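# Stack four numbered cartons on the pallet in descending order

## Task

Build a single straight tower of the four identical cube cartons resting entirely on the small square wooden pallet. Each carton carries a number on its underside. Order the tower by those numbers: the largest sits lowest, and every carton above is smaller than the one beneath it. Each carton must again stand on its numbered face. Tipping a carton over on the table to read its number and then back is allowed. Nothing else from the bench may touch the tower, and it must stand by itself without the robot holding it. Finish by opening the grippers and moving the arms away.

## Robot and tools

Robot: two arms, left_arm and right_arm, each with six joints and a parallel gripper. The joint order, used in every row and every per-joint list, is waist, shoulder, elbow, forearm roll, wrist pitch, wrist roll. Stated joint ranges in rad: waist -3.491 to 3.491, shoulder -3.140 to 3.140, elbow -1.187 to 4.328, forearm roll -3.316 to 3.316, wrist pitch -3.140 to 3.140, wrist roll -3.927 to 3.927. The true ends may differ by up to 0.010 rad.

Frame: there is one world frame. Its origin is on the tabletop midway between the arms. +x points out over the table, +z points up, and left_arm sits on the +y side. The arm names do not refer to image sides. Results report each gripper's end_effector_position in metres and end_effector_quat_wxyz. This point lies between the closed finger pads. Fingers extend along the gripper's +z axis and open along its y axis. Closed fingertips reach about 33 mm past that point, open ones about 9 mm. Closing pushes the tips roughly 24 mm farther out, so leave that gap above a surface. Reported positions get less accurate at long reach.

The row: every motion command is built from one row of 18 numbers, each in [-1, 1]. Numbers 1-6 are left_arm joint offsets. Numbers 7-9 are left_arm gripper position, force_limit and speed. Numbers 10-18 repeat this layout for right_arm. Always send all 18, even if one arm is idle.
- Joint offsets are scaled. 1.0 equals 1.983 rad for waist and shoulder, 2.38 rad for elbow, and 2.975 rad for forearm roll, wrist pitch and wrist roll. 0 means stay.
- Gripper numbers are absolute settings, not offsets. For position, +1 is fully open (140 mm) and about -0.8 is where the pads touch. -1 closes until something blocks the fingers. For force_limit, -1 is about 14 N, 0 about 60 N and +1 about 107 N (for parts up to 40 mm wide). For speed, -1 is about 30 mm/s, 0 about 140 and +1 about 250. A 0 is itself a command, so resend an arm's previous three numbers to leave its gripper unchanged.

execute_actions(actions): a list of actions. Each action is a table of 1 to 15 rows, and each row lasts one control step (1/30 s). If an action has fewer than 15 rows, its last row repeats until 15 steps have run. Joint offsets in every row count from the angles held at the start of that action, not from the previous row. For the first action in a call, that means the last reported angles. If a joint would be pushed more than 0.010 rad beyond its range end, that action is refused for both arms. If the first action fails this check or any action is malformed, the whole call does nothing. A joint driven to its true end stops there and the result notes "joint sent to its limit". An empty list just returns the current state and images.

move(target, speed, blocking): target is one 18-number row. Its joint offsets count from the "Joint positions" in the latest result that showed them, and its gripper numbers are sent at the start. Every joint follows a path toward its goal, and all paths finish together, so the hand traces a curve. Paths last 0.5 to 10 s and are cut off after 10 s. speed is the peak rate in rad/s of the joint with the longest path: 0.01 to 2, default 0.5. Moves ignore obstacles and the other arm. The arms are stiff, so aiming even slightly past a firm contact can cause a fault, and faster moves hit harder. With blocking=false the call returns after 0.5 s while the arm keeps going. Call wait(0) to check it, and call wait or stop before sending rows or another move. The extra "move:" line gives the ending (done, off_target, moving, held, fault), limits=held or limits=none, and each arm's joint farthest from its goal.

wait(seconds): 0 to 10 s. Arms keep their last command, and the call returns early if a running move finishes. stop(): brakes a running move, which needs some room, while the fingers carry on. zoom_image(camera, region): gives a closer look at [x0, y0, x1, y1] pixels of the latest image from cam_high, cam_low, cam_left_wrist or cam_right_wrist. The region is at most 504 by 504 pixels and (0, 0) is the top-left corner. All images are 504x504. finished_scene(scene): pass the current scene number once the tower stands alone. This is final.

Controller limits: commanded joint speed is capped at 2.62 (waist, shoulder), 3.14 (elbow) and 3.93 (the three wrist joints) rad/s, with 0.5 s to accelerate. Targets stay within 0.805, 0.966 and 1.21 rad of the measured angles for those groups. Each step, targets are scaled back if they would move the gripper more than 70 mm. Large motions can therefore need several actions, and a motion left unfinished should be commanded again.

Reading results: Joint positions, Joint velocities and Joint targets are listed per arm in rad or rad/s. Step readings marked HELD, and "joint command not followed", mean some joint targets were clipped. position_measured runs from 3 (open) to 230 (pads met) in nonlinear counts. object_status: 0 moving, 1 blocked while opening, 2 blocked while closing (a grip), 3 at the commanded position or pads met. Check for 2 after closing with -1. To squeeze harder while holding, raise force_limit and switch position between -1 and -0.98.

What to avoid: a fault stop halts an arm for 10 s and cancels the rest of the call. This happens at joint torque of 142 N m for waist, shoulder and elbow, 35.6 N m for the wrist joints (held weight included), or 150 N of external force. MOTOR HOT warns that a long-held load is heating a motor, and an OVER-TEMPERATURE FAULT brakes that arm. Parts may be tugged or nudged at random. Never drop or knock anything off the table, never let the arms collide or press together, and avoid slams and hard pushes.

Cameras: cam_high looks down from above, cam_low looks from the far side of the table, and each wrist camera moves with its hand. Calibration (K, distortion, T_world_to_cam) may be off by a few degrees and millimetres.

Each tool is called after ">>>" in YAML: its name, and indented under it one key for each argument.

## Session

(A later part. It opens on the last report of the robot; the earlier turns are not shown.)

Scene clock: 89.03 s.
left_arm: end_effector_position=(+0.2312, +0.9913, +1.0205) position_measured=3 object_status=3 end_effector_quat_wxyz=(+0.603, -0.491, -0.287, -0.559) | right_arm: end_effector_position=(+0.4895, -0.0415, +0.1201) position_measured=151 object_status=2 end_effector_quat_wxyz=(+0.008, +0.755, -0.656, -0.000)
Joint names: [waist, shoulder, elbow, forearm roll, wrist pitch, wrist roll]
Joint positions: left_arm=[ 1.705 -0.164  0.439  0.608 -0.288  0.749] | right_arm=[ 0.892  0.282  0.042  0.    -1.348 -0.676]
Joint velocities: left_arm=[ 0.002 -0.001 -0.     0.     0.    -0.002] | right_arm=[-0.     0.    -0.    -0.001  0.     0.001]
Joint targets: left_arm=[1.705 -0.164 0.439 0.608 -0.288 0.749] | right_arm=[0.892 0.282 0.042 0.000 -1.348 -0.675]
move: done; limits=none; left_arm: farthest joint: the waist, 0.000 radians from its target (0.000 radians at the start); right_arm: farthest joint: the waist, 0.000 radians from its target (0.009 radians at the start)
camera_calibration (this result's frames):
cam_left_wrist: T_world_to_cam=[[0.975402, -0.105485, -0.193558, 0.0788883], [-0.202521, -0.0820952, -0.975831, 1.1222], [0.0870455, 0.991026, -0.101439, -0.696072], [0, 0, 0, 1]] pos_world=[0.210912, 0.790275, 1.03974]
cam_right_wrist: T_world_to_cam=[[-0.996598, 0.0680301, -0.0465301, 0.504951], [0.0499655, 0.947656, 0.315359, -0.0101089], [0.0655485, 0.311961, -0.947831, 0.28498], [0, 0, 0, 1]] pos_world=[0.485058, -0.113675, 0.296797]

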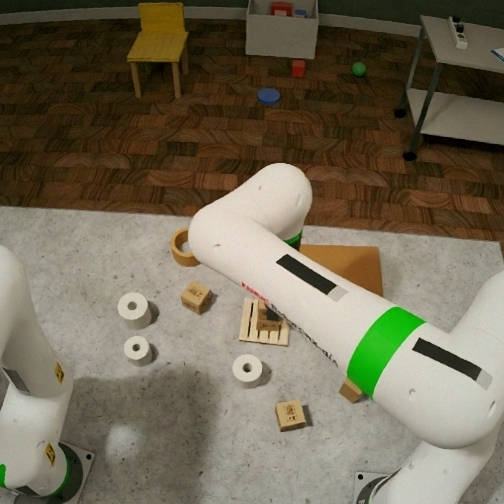

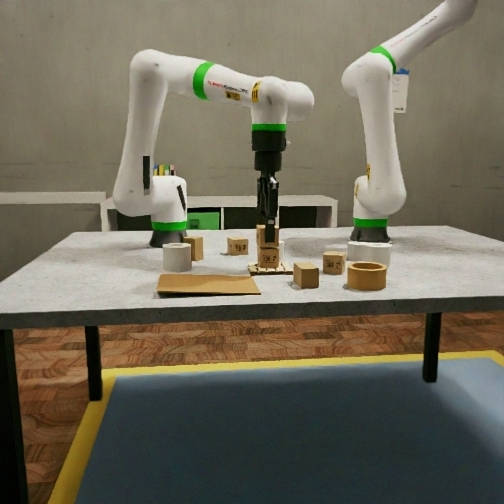

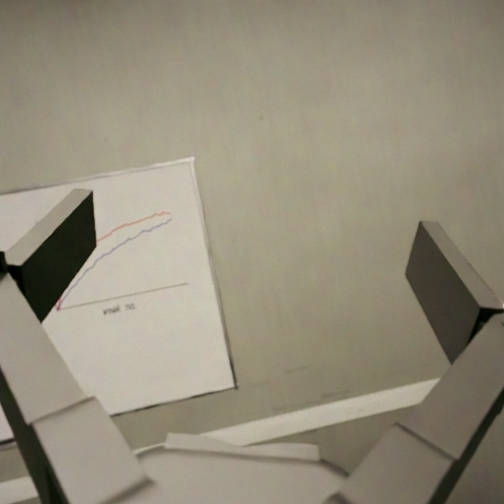

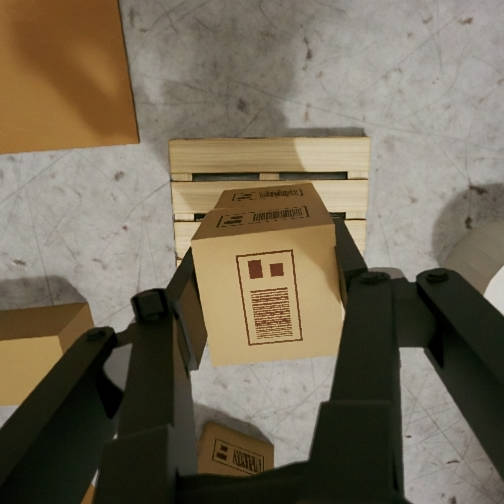

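>>> move:
  target: [0,0,0,0,0,0,1,0,0,0.0023,0.0004,-0.0011,0,0.0011,-0.0015,-1,0,0.3]
  speed: 0.1

>>> execute_actions:
  actions:
    - [[0,0,0,0,0,0,1,0,0,0,0,0,0,0,0,0.3,0,-0.3]]
    - [[0,0,0,0,0,0,1,0,0,0,0,0,0,0,0,0.3,0,-0.3]]

>>> zoom_image:
  camera: "cam_low"
  region: [210,190,330,280]

Scene clock: 90.13 s.
left_arm: end_effector_position=(+0.2312, +0.9913, +1.0205) position_measured=3 object_status=3 end_effector_quat_wxyz=(+0.603, -0.491, -0.287, -0.559) | right_arm: end_effector_position=(+0.4882, -0.0395, +0.1186) position_measured=151 object_status=2 end_effector_quat_wxyz=(+0.009, +0.755, -0.656, -0.000)
Joint names: [waist, shoulder, elbow, forearm roll, wrist pitch, wrist roll]
Joint positions: left_arm=[ 1.705 -0.164  0.439  0.608 -0.288  0.749] | right_arm=[ 0.896  0.283  0.039  0.    -1.344 -0.68 ]
Joint velocities: left_arm=[ 0.001 -0.    -0.     0.    -0.     0.   ] | right_arm=[ 0.001  0.    -0.    -0.001  0.001 -0.001]
Joint targets: left_arm=[1.705 -0.164 0.439 0.608 -0.288 0.749] | right_arm=[0.896 0.283 0.039 0.000 -1.344 -0.680]
move: done; limits=none; left_arm: farthest joint: the waist, 0.000 radians from its target (0.000 radians at the start); right_arm: farthest joint: the waist, 0.000 radians from its target (0.005 radians at the start)
camera_calibration (this result's frames):
cam_left_wrist: T_world_to_cam=[[0.975402, -0.105485, -0.193558, 0.0788882], [-0.202521, -0.0820953, -0.975831, 1.1222], [0.0870455, 0.991026, -0.101439, -0.696072], [0, 0, 0, 1]] pos_world=[0.210912, 0.790275, 1.03974]
cam_right_wrist: T_world_to_cam=[[-0.996606, 0.067926, -0.0465046, 0.503353], [0.0498843, 0.947708, 0.315217, -0.011397], [0.0654842, 0.311827, -0.94788, 0.283057], [0, 0, 0, 1]] pos_world=[0.483677, -0.111654, 0.295305]

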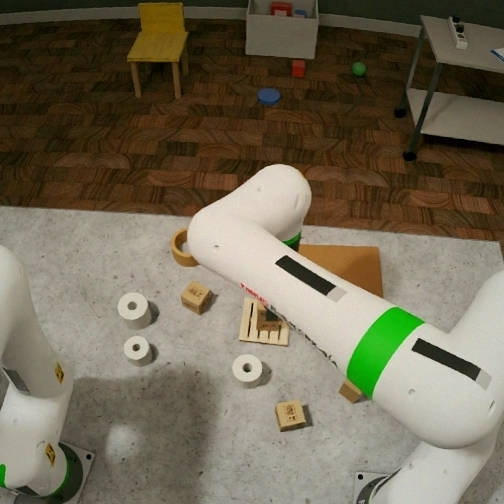

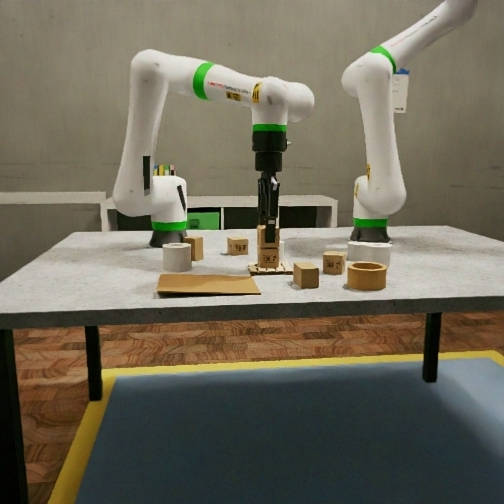

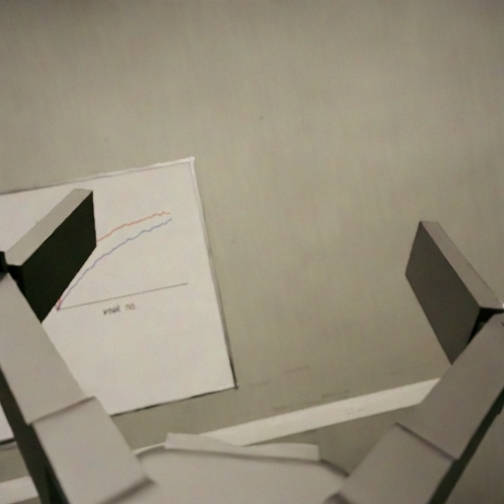

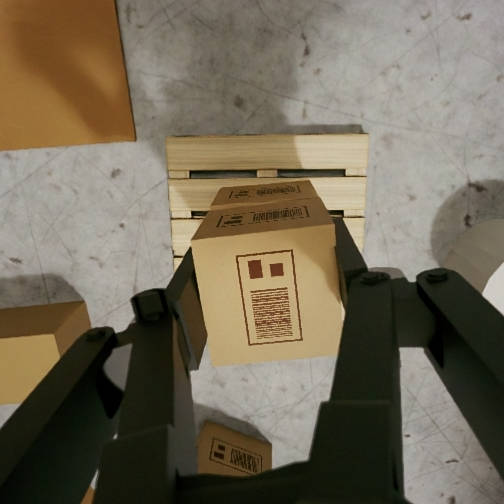

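Scene clock: 91.13 s.
left_arm: end_effector_position=(+0.2312, +0.9913, +1.0205) position_measured=3 object_status=3 end_effector_quat_wxyz=(+0.603, -0.491, -0.287, -0.559) | right_arm: end_effector_position=(+0.4881, -0.0395, +0.1186) position_measured=91 object_status=3 end_effector_quat_wxyz=(+0.009, +0.755, -0.656, -0.000)
Joint names: [waist, shoulder, elbow, forearm roll, wrist pitch, wrist roll]
Joint positions: left_arm=[ 1.705 -0.164  0.439  0.608 -0.288  0.749] | right_arm=[ 0.896  0.283  0.039  0.    -1.344 -0.68 ]
Joint velocities: left_arm=[ 0.001  0.     0.    -0.001 -0.     0.001] | right_arm=[ 0.    -0.001 -0.     0.    -0.    -0.   ]
Joint targets: left_arm=[1.705 -0.164 0.439 0.608 -0.288 0.749] | right_arm=[0.896 0.283 0.039 0.000 -1.344 -0.680]
Step readings (joint positions; steps 1 to 15: 1st action; 16 to 30: 2nd action):
0: left_arm=[1.705 -0.164 0.439 0.608 -0.288 0.749] | right_arm=[0.896 0.283 0.039 0.000 -1.344 -0.680]
1: left_arm=[1.705 -0.164 0.439 0.608 -0.288 0.749] | right_arm=[0.896 0.283 0.039 0.000 -1.344 -0.680]
2: left_arm=[1.705 -0.164 0.439 0.608 -0.288 0.749] | right_arm=[0.896 0.283 0.039 0.000 -1.344 -0.680]
4: left_arm=[1.705 -0.164 0.439 0.608 -0.288 0.749] | right_arm=[0.896 0.283 0.039 0.000 -1.344 -0.680]
8: left_arm=[1.705 -0.164 0.439 0.608 -0.288 0.749] | right_arm=[0.896 0.283 0.039 0.000 -1.344 -0.680]
15: left_arm=[1.705 -0.164 0.439 0.608 -0.288 0.749] | right_arm=[0.896 0.283 0.039 0.000 -1.344 -0.680]
16: left_arm=[1.705 -0.164 0.439 0.608 -0.288 0.749] | right_arm=[0.896 0.283 0.039 0.000 -1.344 -0.680]
17: left_arm=[1.705 -0.164 0.439 0.608 -0.288 0.749] | right_arm=[0.896 0.283 0.039 0.000 -1.344 -0.680]
19: left_arm=[1.705 -0.164 0.439 0.608 -0.288 0.749] | right_arm=[0.896 0.283 0.039 0.000 -1.344 -0.680]
23: left_arm=[1.705 -0.164 0.439 0.608 -0.288 0.749] | right_arm=[0.896 0.283 0.039 0.000 -1.344 -0.680]
30: Joint positions above
camera_calibration (this result's frames):
cam_left_wrist: T_world_to_cam=[[0.975402, -0.105485, -0.193558, 0.0788883], [-0.202521, -0.0820952, -0.975831, 1.1222], [0.0870457, 0.991026, -0.101439, -0.696072], [0, 0, 0, 1]] pos_world=[0.210912, 0.790275, 1.03974]
cam_right_wrist: T_world_to_cam=[[-0.996606, 0.0679253, -0.0464997, 0.503347], [0.0498855, 0.94771, 0.315211, -0.0113979], [0.065479, 0.311821, -0.947882, 0.283052], [0, 0, 0, 1]] pos_world=[0.483673, -0.11165, 0.295298]

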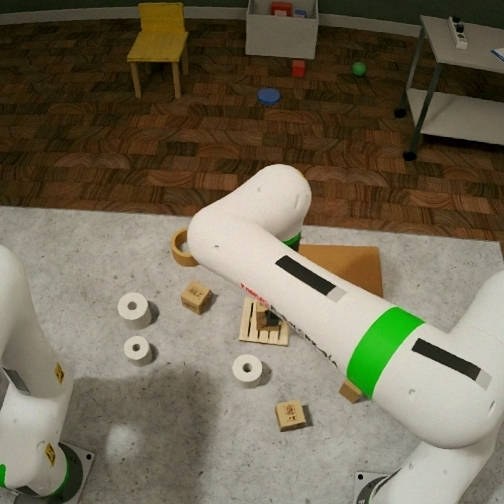

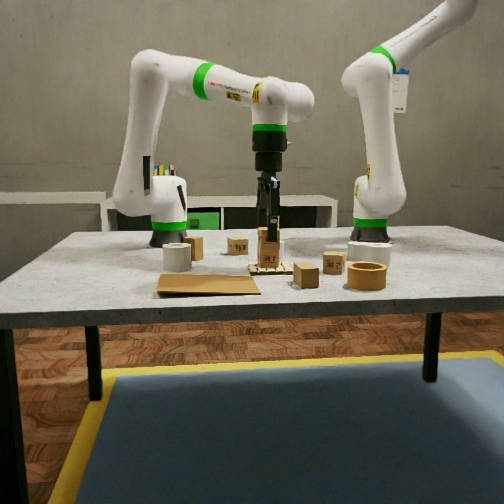

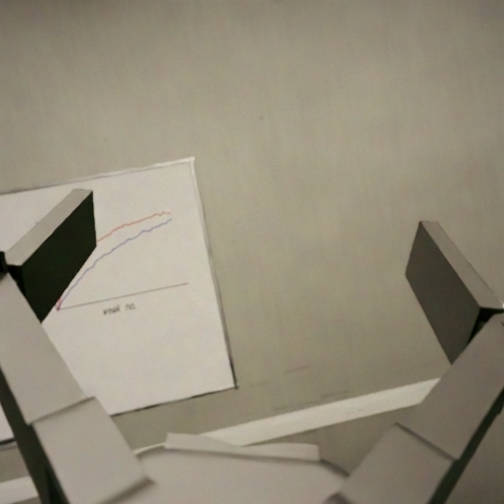

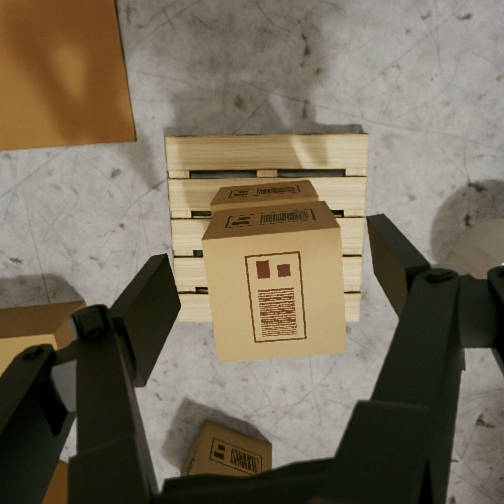

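Region (210, 190, 330, 280) of cam_low's 504x504 image, scaled by 4.200, with more detail than that image has; it fills the top 378 rows of this view, and the rest is white.

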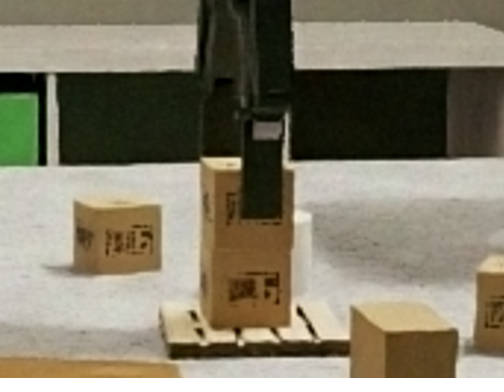

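>>> execute_actions:
  actions: []

Scene clock: 92.07 s.
left_arm: end_effector_position=(+0.2312, +0.9913, +1.0205) position_measured=3 object_status=3 end_effector_quat_wxyz=(+0.603, -0.491, -0.287, -0.559) | right_arm: end_effector_position=(+0.4881, -0.0395, +0.1186) position_measured=91 object_status=3 end_effector_quat_wxyz=(+0.009, +0.755, -0.656, -0.000)
Joint names: [waist, shoulder, elbow, forearm roll, wrist pitch, wrist roll]
Joint positions: left_arm=[ 1.705 -0.164  0.439  0.608 -0.288  0.749] | right_arm=[ 0.896  0.283  0.039  0.    -1.344 -0.68 ]
Joint velocities: left_arm=[ 0.002  0.    -0.001  0.001  0.    -0.001] | right_arm=[ 0.     0.    -0.    -0.    -0.     0.001]
Joint targets: left_arm=[1.705 -0.164 0.439 0.608 -0.288 0.749] | right_arm=[0.896 0.283 0.039 0.000 -1.344 -0.680]
camera_calibration (this result's frames):
cam_left_wrist: T_world_to_cam=[[0.975402, -0.105485, -0.193558, 0.0788882], [-0.202521, -0.0820952, -0.975831, 1.1222], [0.0870455, 0.991026, -0.101439, -0.696072], [0, 0, 0, 1]] pos_world=[0.210912, 0.790275, 1.03974]
cam_right_wrist: T_world_to_cam=[[-0.996606, 0.0679249, -0.0464995, 0.503347], [0.0498853, 0.94771, 0.315211, -0.0113978], [0.0654787, 0.311821, -0.947882, 0.283052], [0, 0, 0, 1]] pos_world=[0.483673, -0.11165, 0.295298]

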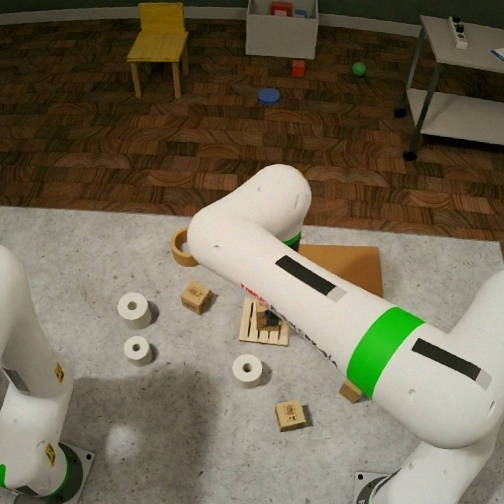

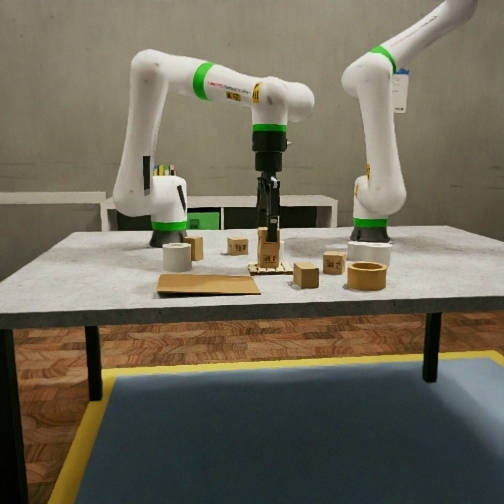

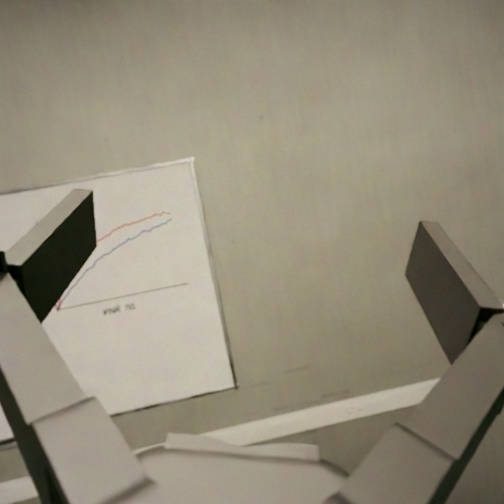

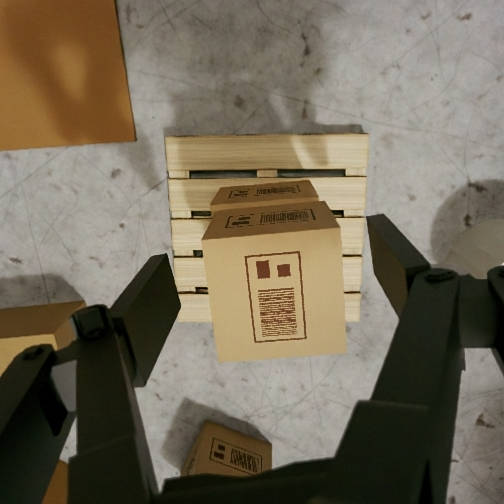

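>>> move:
  target: [0,0,0,0,0,0,1,0,0, 0,-0.0163,0.0644,0,-0.062,0,0.3,0,-0.3]
  speed: 0.4

>>> move:
  target: [0,0,0,0,0,0,1,0,0, 0.0701,0.2279,0.2243,0,-0.027,-0.2235,0.3,0,-0.3]
  speed: 0.6

Scene clock: 94.10 s.
left_arm: end_effector_position=(+0.2312, +0.9913, +1.0205) position_measured=3 object_status=3 end_effector_quat_wxyz=(+0.603, -0.491, -0.287, -0.559) | right_arm: end_effector_position=(+0.4879, -0.0398, +0.2008) position_measured=91 object_status=3 end_effector_quat_wxyz=(+0.008, +0.755, -0.656, -0.000)
Joint names: [waist, shoulder, elbow, forearm roll, wrist pitch, wrist roll]
Joint positions: left_arm=[ 1.705 -0.164  0.439  0.608 -0.288  0.749] | right_arm=[ 0.896  0.25   0.192  0.    -1.529 -0.68 ]
Joint velocities: left_arm=[ 0.001  0.     0.001 -0.001  0.     0.001] | right_arm=[ 0.     0.     0.001 -0.001 -0.001 -0.001]
Joint targets: left_arm=[1.705 -0.164 0.439 0.608 -0.288 0.749] | right_arm=[0.896 0.250 0.193 0.000 -1.529 -0.680]
move: done; limits=none; left_arm: farthest joint: the waist, 0.000 radians from its target (0.000 radians at the start); right_arm: farthest joint: the waist, 0.000 radians from its target (0.000 radians at the start)
camera_calibration (this result's frames):
cam_left_wrist: T_world_to_cam=[[0.975402, -0.105485, -0.193558, 0.0788882], [-0.202521, -0.0820952, -0.975831, 1.1222], [0.0870455, 0.991026, -0.101439, -0.696072], [0, 0, 0, 1]] pos_world=[0.210912, 0.790275, 1.03974]
cam_right_wrist: T_world_to_cam=[[-0.996566, 0.0680201, -0.0472167, 0.507036], [0.0496945, 0.947448, 0.316025, -0.0370924], [0.0662315, 0.312593, -0.947575, 0.360717], [0, 0, 0, 1]] pos_world=[0.483247, -0.112103, 0.37747]

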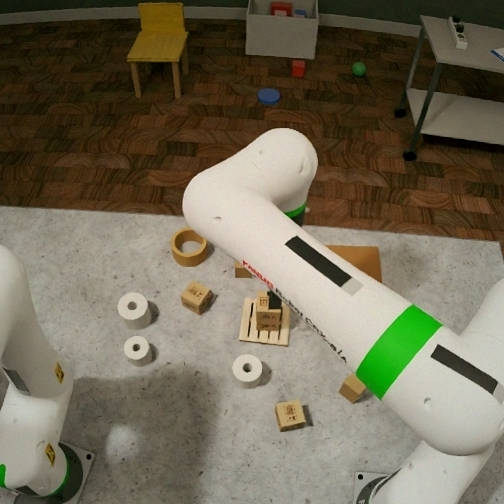

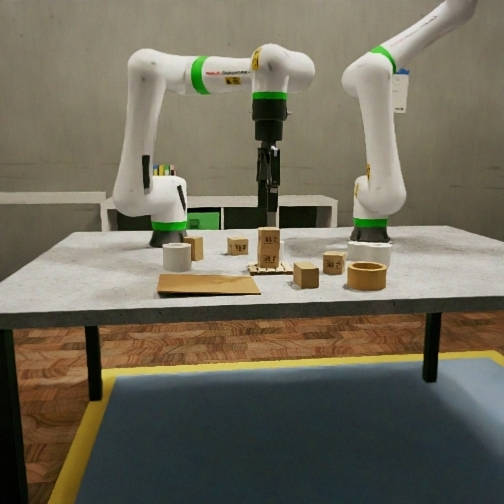

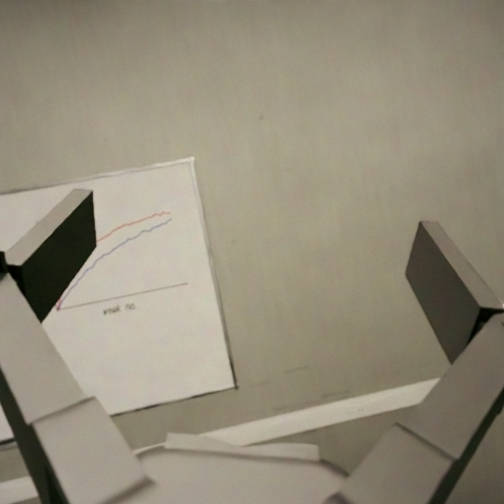

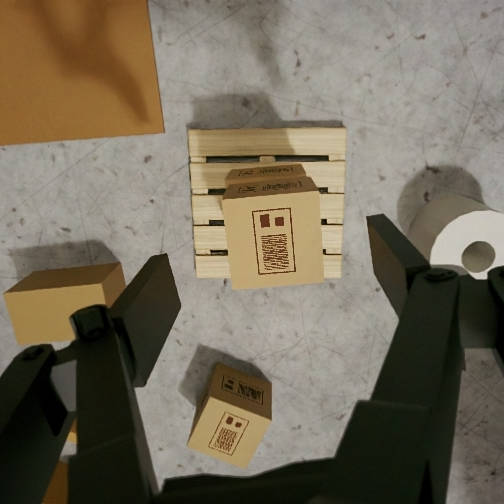

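Scene clock: 95.73 s.
left_arm: end_effector_position=(+0.2312, +0.9913, +1.0205) position_measured=3 object_status=3 end_effector_quat_wxyz=(+0.603, -0.491, -0.287, -0.559) | right_arm: end_effector_position=(+0.5370, +0.1548, +0.1518) position_measured=91 object_status=3 end_effector_quat_wxyz=(-0.007, -0.559, +0.829, -0.003)
Joint names: [waist, shoulder, elbow, forearm roll, wrist pitch, wrist roll]
Joint positions: left_arm=[ 1.705 -0.164  0.439  0.608 -0.288  0.749] | right_arm=[ 1.035  0.702  0.726  0.    -1.609 -1.345]
Joint velocities: left_arm=[ 0.001 -0.     0.001  0.     0.     0.   ] | right_arm=[ 0.001  0.001  0.001 -0.    -0.    -0.001]
Joint targets: left_arm=[1.705 -0.164 0.439 0.608 -0.288 0.749] | right_arm=[1.035 0.702 0.726 0.000 -1.609 -1.345]
move: done; limits=none; left_arm: farthest joint: the waist, 0.000 radians from its target (0.000 radians at the start); right_arm: farthest joint: the waist, 0.000 radians from its target (0.139 radians at the start)
camera_calibration (this result's frames):
cam_left_wrist: T_world_to_cam=[[0.975402, -0.105485, -0.193558, 0.0788884], [-0.202522, -0.0820954, -0.975831, 1.1222], [0.0870455, 0.991026, -0.101439, -0.696072], [0, 0, 0, 1]] pos_world=[0.210912, 0.790275, 1.03974]
cam_right_wrist: T_world_to_cam=[[-0.827457, 0.558618, -0.0571092, 0.375169], [0.516231, 0.79678, 0.31408, -0.435252], [0.220954, 0.230406, -0.947677, 0.179792], [0, 0, 0, 1]] pos_world=[0.495401, 0.0957991, 0.328515]

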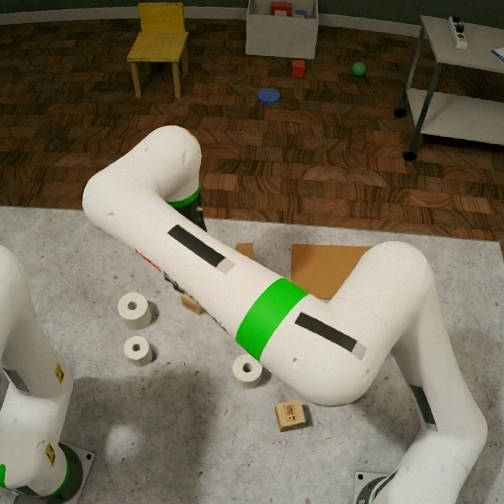

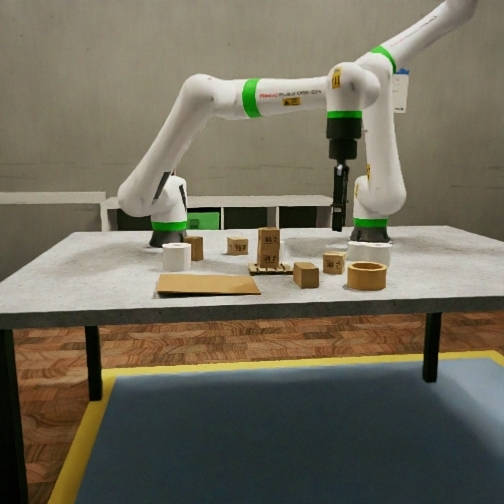

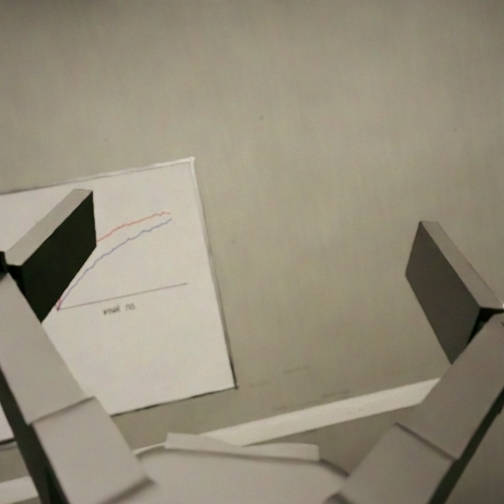

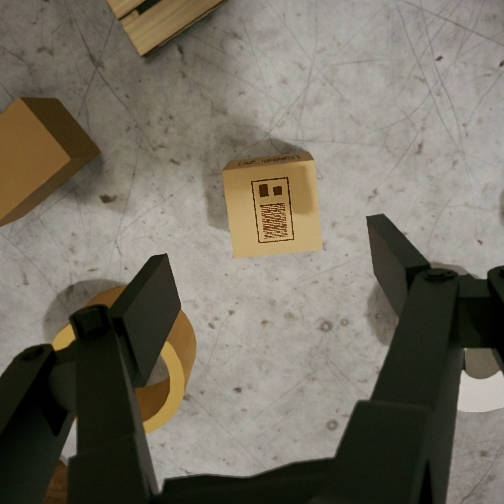

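>>> move:
  target: [0,0,0,0,0,0,1,0,0, 0,0.001,-0.1019,0,0.0818,0,0.3,0,-0.3]
  speed: 0.3

>>> execute_actions:
  actions:
    - [[0,0,0,0,0,0,1,0,0, 0,0,0,0,0,0,-1,0,0.3]]
    - [[0,0,0,0,0,0,1,0,0, 0,0,0,0,0,0,-1,0,0.3]]

Scene clock: 97.33 s.
left_arm: end_effector_position=(+0.2312, +0.9913, +1.0205) position_measured=3 object_status=3 end_effector_quat_wxyz=(+0.603, -0.491, -0.287, -0.559) | right_arm: end_effector_position=(+0.5312, +0.1466, +0.0469) position_measured=91 object_status=3 end_effector_quat_wxyz=(-0.007, -0.559, +0.829, -0.003)
Joint names: [waist, shoulder, elbow, forearm roll, wrist pitch, wrist roll]
Joint positions: left_arm=[ 1.705 -0.164  0.439  0.608 -0.288  0.749] | right_arm=[ 1.035  0.704  0.484  0.    -1.366 -1.345]
Joint velocities: left_arm=[-0.001 -0.003 -0.    -0.     0.     0.002] | right_arm=[-0.    -0.    -0.001 -0.001  0.001  0.001]
Joint targets: left_arm=[1.705 -0.164 0.439 0.608 -0.288 0.749] | right_arm=[1.035 0.704 0.484 0.000 -1.366 -1.345]
move: done; limits=none; left_arm: farthest joint: the waist, 0.000 radians from its target (0.000 radians at the start); right_arm: farthest joint: the waist, 0.000 radians from its target (0.000 radians at the start)
camera_calibration (this result's frames):
cam_left_wrist: T_world_to_cam=[[0.975402, -0.105485, -0.193558, 0.0788884], [-0.202522, -0.0820953, -0.975831, 1.1222], [0.0870454, 0.991026, -0.101439, -0.696072], [0, 0, 0, 1]] pos_world=[0.210912, 0.790275, 1.03974]
cam_right_wrist: T_world_to_cam=[[-0.827557, 0.558472, -0.0570806, 0.369049], [0.516358, 0.797138, 0.312961, -0.392828], [0.220281, 0.229519, -0.948049, 0.0840897], [0, 0, 0, 1]] pos_world=[0.489726, 0.0877349, 0.223727]

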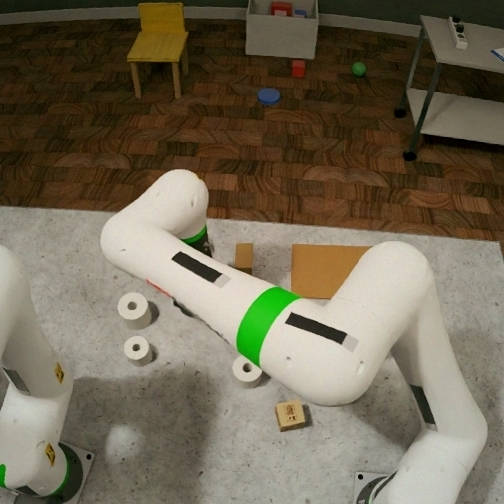

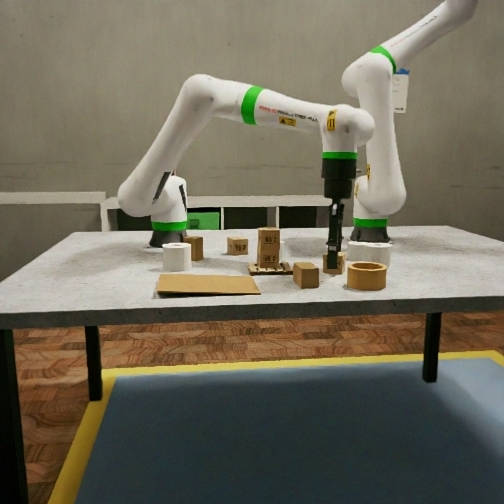

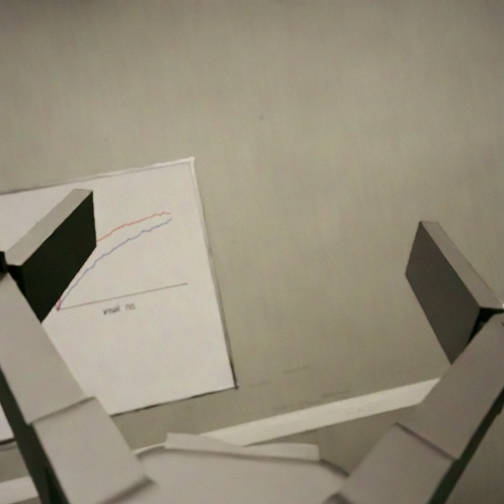

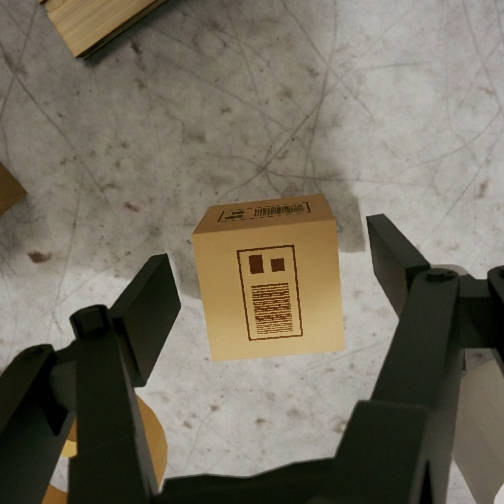

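Scene clock: 98.33 s.
left_arm: end_effector_position=(+0.2312, +0.9913, +1.0205) position_measured=3 object_status=3 end_effector_quat_wxyz=(+0.603, -0.491, -0.287, -0.559) | right_arm: end_effector_position=(+0.5312, +0.1466, +0.0469) position_measured=151 object_status=2 end_effector_quat_wxyz=(-0.007, -0.559, +0.829, -0.003)
Joint names: [waist, shoulder, elbow, forearm roll, wrist pitch, wrist roll]
Joint positions: left_arm=[ 1.705 -0.164  0.439  0.608 -0.288  0.749] | right_arm=[ 1.035  0.704  0.484  0.    -1.366 -1.345]
Joint velocities: left_arm=[-0.001 -0.001  0.     0.001  0.    -0.   ] | right_arm=[-0.  0.  0. -0.  0. -0.]
Joint targets: left_arm=[1.705 -0.164 0.439 0.608 -0.288 0.749] | right_arm=[1.035 0.704 0.484 0.000 -1.366 -1.345]
Step readings (joint positions; steps 1 to 15: 1st action; 16 to 30: 2nd action):
0: left_arm=[1.705 -0.164 0.439 0.608 -0.288 0.749] | right_arm=[1.035 0.704 0.484 0.000 -1.366 -1.345]
1: left_arm=[1.705 -0.164 0.439 0.608 -0.288 0.749] | right_arm=[1.035 0.704 0.484 0.000 -1.366 -1.345]
2: left_arm=[1.705 -0.164 0.439 0.608 -0.288 0.749] | right_arm=[1.035 0.704 0.484 0.000 -1.366 -1.345]
4: left_arm=[1.705 -0.164 0.439 0.608 -0.288 0.749] | right_arm=[1.035 0.704 0.484 0.000 -1.366 -1.345]
8: left_arm=[1.705 -0.164 0.439 0.608 -0.288 0.749] | right_arm=[1.035 0.704 0.484 0.000 -1.366 -1.345]
15: left_arm=[1.705 -0.164 0.439 0.608 -0.288 0.749] | right_arm=[1.035 0.704 0.484 0.000 -1.366 -1.345]
16: left_arm=[1.705 -0.164 0.439 0.608 -0.288 0.749] | right_arm=[1.035 0.704 0.484 0.000 -1.366 -1.345]
17: left_arm=[1.705 -0.164 0.439 0.608 -0.288 0.749] | right_arm=[1.035 0.704 0.484 0.000 -1.366 -1.345]
19: left_arm=[1.705 -0.164 0.439 0.608 -0.288 0.749] | right_arm=[1.035 0.704 0.484 0.000 -1.366 -1.345]
23: left_arm=[1.705 -0.164 0.439 0.608 -0.288 0.749] | right_arm=[1.035 0.704 0.484 0.000 -1.366 -1.345]
30: Joint positions above
camera_calibration (this result's frames):
cam_left_wrist: T_world_to_cam=[[0.975402, -0.105485, -0.193558, 0.0788882], [-0.202521, -0.0820953, -0.975831, 1.1222], [0.0870455, 0.991026, -0.101439, -0.696072], [0, 0, 0, 1]] pos_world=[0.210912, 0.790275, 1.03974]
cam_right_wrist: T_world_to_cam=[[-0.827556, 0.558473, -0.0570813, 0.369049], [0.516351, 0.79713, 0.312995, -0.39283], [0.220301, 0.229547, -0.948038, 0.0840816], [0, 0, 0, 1]] pos_world=[0.489723, 0.0877315, 0.223732]

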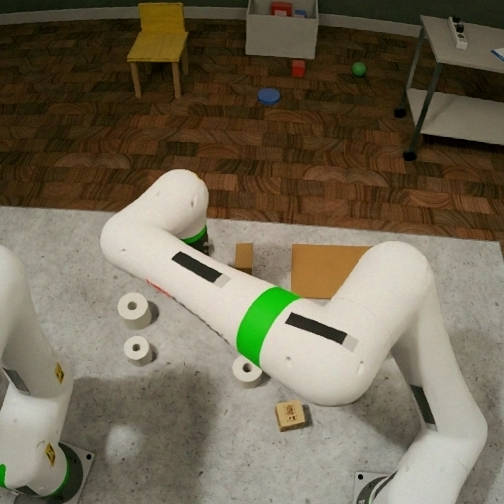

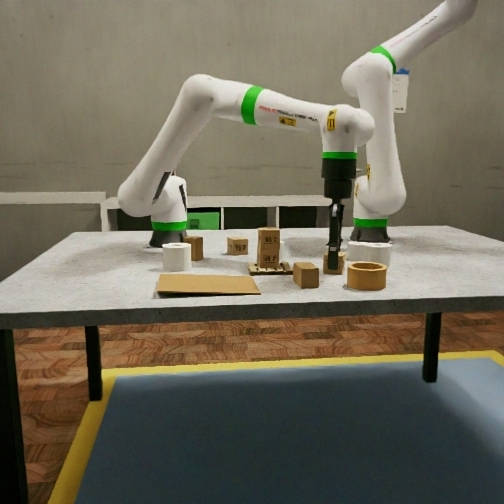

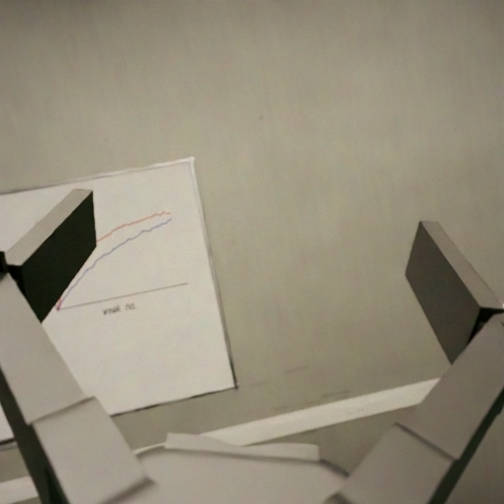

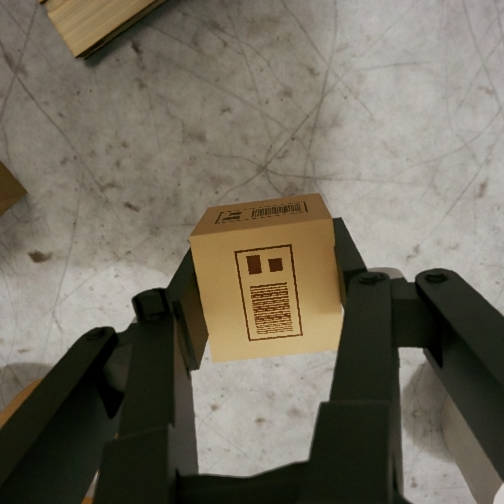

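>>> move:
  target: [0,0,0,0,0,0,1,0,0, 0,0,0.175,0,-0.14,0,-1,0,0.3]
  speed: 0.4

>>> move:
  target: [0,0,0,0,0,0,1,0,0, -0.0701,-0.2295,-0.2740,0,0.0659,0.2235,-1,0,0.3]
  speed: 0.5

>>> move:
  target: [0,0,0,0,0,0,1,0,0, 0,0.0039,-0.0469,0,0.0401,0,-1,0,0.3]
  speed: 0.2

>>> zoom_image:
  camera: "cam_low"
  region: [210,150,330,280]

Scene clock: 102.43 s.
left_arm: end_effector_position=(+0.2312, +0.9913, +1.0205) position_measured=3 object_status=3 end_effector_quat_wxyz=(+0.603, -0.491, -0.287, -0.559) | right_arm: end_effector_position=(+0.5324, +0.1483, +0.2247) position_measured=151 object_status=2 end_effector_quat_wxyz=(-0.007, -0.559, +0.829, -0.003)
Joint names: [waist, shoulder, elbow, forearm roll, wrist pitch, wrist roll]
Joint positions: left_arm=[ 1.705 -0.164  0.439  0.608 -0.288  0.749] | right_arm=[ 1.035  0.704  0.9    0.    -1.782 -1.345]
Joint velocities: left_arm=[ 0.001  0.    -0.001  0.    -0.     0.001] | right_arm=[-0.001 -0.     0.001  0.001 -0.001  0.001]
Joint targets: left_arm=[1.705 -0.164 0.439 0.608 -0.288 0.749] | right_arm=[1.035 0.704 0.900 0.000 -1.782 -1.345]
move: done; limits=none; left_arm: farthest joint: the waist, 0.000 radians from its target (0.000 radians at the start); right_arm: farthest joint: the waist, 0.000 radians from its target (0.000 radians at the start)
camera_calibration (this result's frames):
cam_left_wrist: T_world_to_cam=[[0.975402, -0.105485, -0.193558, 0.0788884], [-0.202522, -0.0820953, -0.975831, 1.1222], [0.0870454, 0.991026, -0.101439, -0.696072], [0, 0, 0, 1]] pos_world=[0.210912, 0.790275, 1.03974]
cam_right_wrist: T_world_to_cam=[[-0.827481, 0.558585, -0.057085, 0.379183], [0.516431, 0.797032, 0.313111, -0.450614], [0.220398, 0.229613, -0.947999, 0.251929], [0, 0, 0, 1]] pos_world=[0.490953, 0.0895017, 0.401567]

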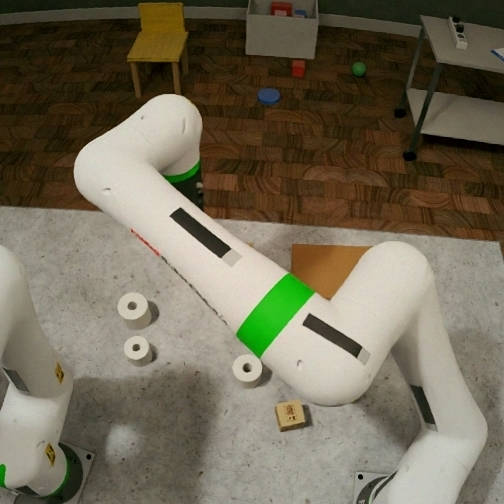

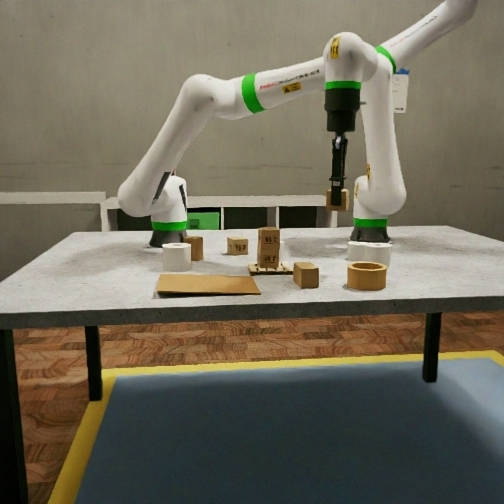

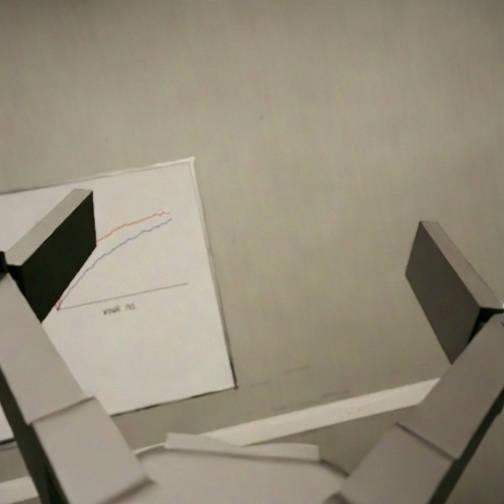

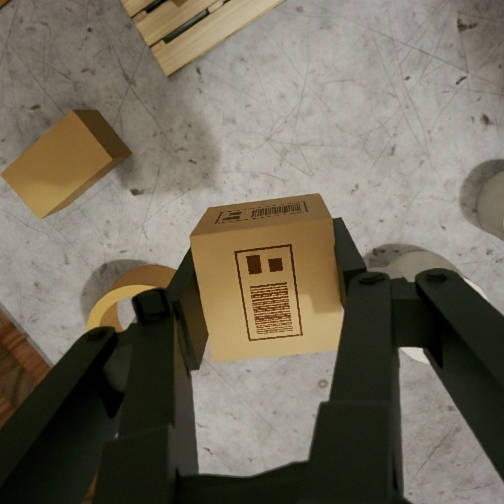

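Scene clock: 104.27 s.
left_arm: end_effector_position=(+0.2312, +0.9913, +1.0205) position_measured=3 object_status=3 end_effector_quat_wxyz=(+0.603, -0.491, -0.287, -0.559) | right_arm: end_effector_position=(+0.4879, -0.0397, +0.2255) position_measured=151 object_status=2 end_effector_quat_wxyz=(+0.008, +0.755, -0.656, -0.000)
Joint names: [waist, shoulder, elbow, forearm roll, wrist pitch, wrist roll]
Joint positions: left_arm=[ 1.705 -0.164  0.439  0.608 -0.288  0.749] | right_arm=[ 0.896  0.249  0.248  0.    -1.586 -0.68 ]
Joint velocities: left_arm=[ 0.    -0.    -0.     0.001  0.     0.001] | right_arm=[-0.    -0.001 -0.001 -0.001  0.     0.001]
Joint targets: left_arm=[1.705 -0.164 0.439 0.608 -0.288 0.749] | right_arm=[0.896 0.249 0.248 0.000 -1.586 -0.680]
move: done; limits=none; left_arm: farthest joint: the waist, 0.000 radians from its target (0.000 radians at the start); right_arm: farthest joint: the waist, 0.000 radians from its target (0.139 radians at the start)
camera_calibration (this result's frames):
cam_left_wrist: T_world_to_cam=[[0.975402, -0.105485, -0.193558, 0.078888], [-0.202521, -0.0820951, -0.975831, 1.1222], [0.0870455, 0.991026, -0.101439, -0.696072], [0, 0, 0, 1]] pos_world=[0.210912, 0.790275, 1.03974]
cam_right_wrist: T_world_to_cam=[[-0.99658, 0.0679876, -0.0469674, 0.508173], [0.0497619, 0.947541, 0.315737, -0.0448953], [0.0659698, 0.31232, -0.947684, 0.384187], [0, 0, 0, 1]] pos_world=[0.483325, -0.111999, 0.402131]

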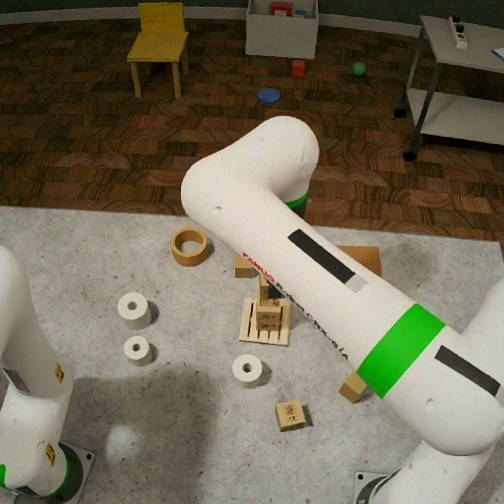

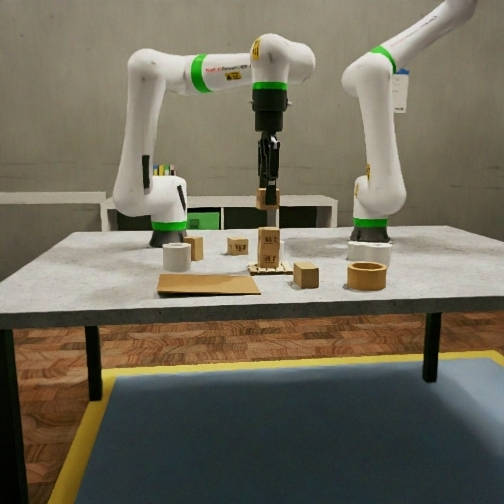

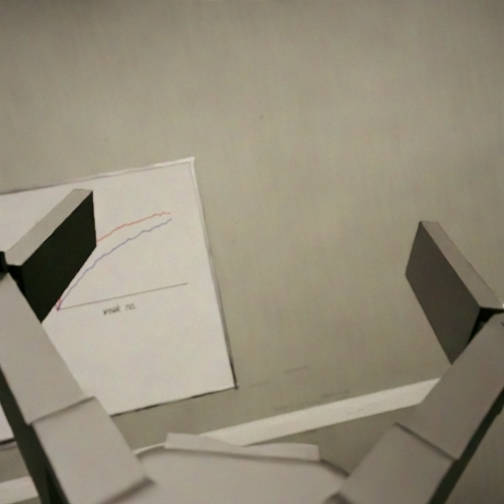

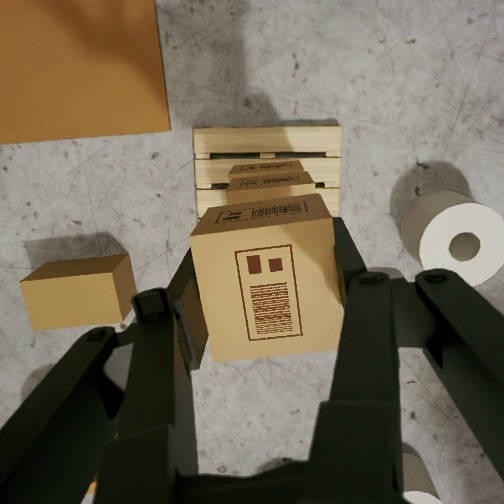

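Scene clock: 105.30 s.
left_arm: end_effector_position=(+0.2312, +0.9913, +1.0205) position_measured=3 object_status=3 end_effector_quat_wxyz=(+0.603, -0.491, -0.287, -0.559) | right_arm: end_effector_position=(+0.4879, -0.0398, +0.1735) position_measured=151 object_status=2 end_effector_quat_wxyz=(+0.008, +0.755, -0.656, -0.000)
Joint names: [waist, shoulder, elbow, forearm roll, wrist pitch, wrist roll]
Joint positions: left_arm=[ 1.705 -0.164  0.439  0.608 -0.288  0.749] | right_arm=[ 0.896  0.257  0.137  0.    -1.467 -0.68 ]
Joint velocities: left_arm=[ 0.     0.003 -0.001 -0.001 -0.    -0.001] | right_arm=[-0.     0.001 -0.001  0.     0.001 -0.   ]
Joint targets: left_arm=[1.705 -0.164 0.439 0.608 -0.288 0.749] | right_arm=[0.896 0.257 0.137 0.000 -1.467 -0.680]
move: done; limits=none; left_arm: farthest joint: the waist, 0.000 radians from its target (0.000 radians at the start); right_arm: farthest joint: the waist, 0.000 radians from its target (0.000 radians at the start)
camera_calibration (this result's frames):
cam_left_wrist: T_world_to_cam=[[0.975402, -0.105485, -0.193558, 0.0788883], [-0.202521, -0.0820952, -0.975831, 1.1222], [0.0870455, 0.991026, -0.101439, -0.696072], [0, 0, 0, 1]] pos_world=[0.210912, 0.790275, 1.03974]
cam_right_wrist: T_world_to_cam=[[-0.996585, 0.0679292, -0.0469389, 0.5057], [0.0497173, 0.947553, 0.315708, -0.0284256], [0.0659229, 0.312296, -0.947695, 0.33499], [0, 0, 0, 1]] pos_world=[0.483303, -0.112033, 0.350179]

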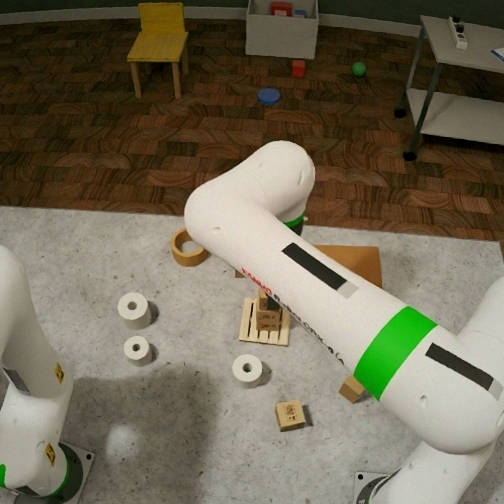

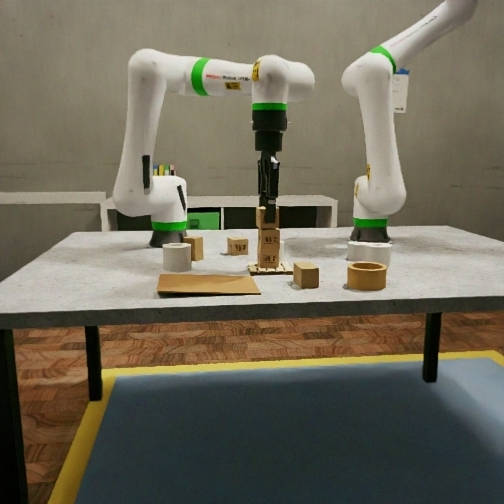

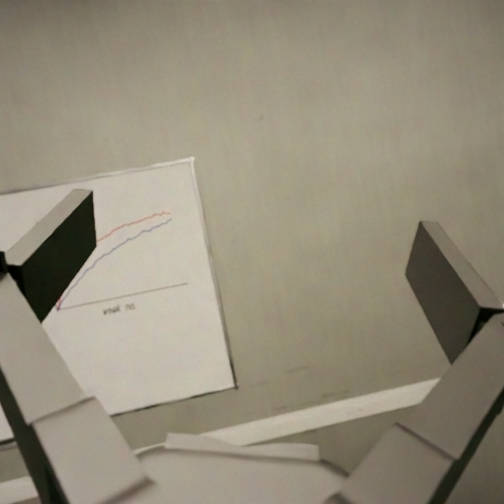

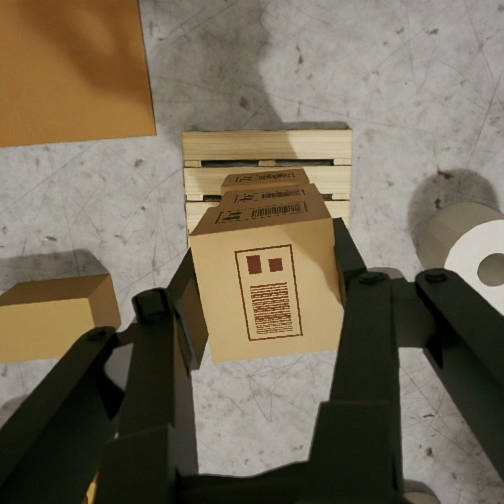

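Region (210, 150, 330, 280) of cam_low's 504x504 image, scaled by 3.877, with more detail than that image has; it fills the left 465 columns of this view, and the rest is white.

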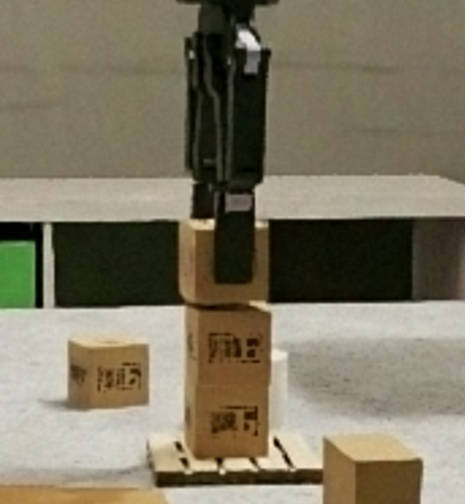

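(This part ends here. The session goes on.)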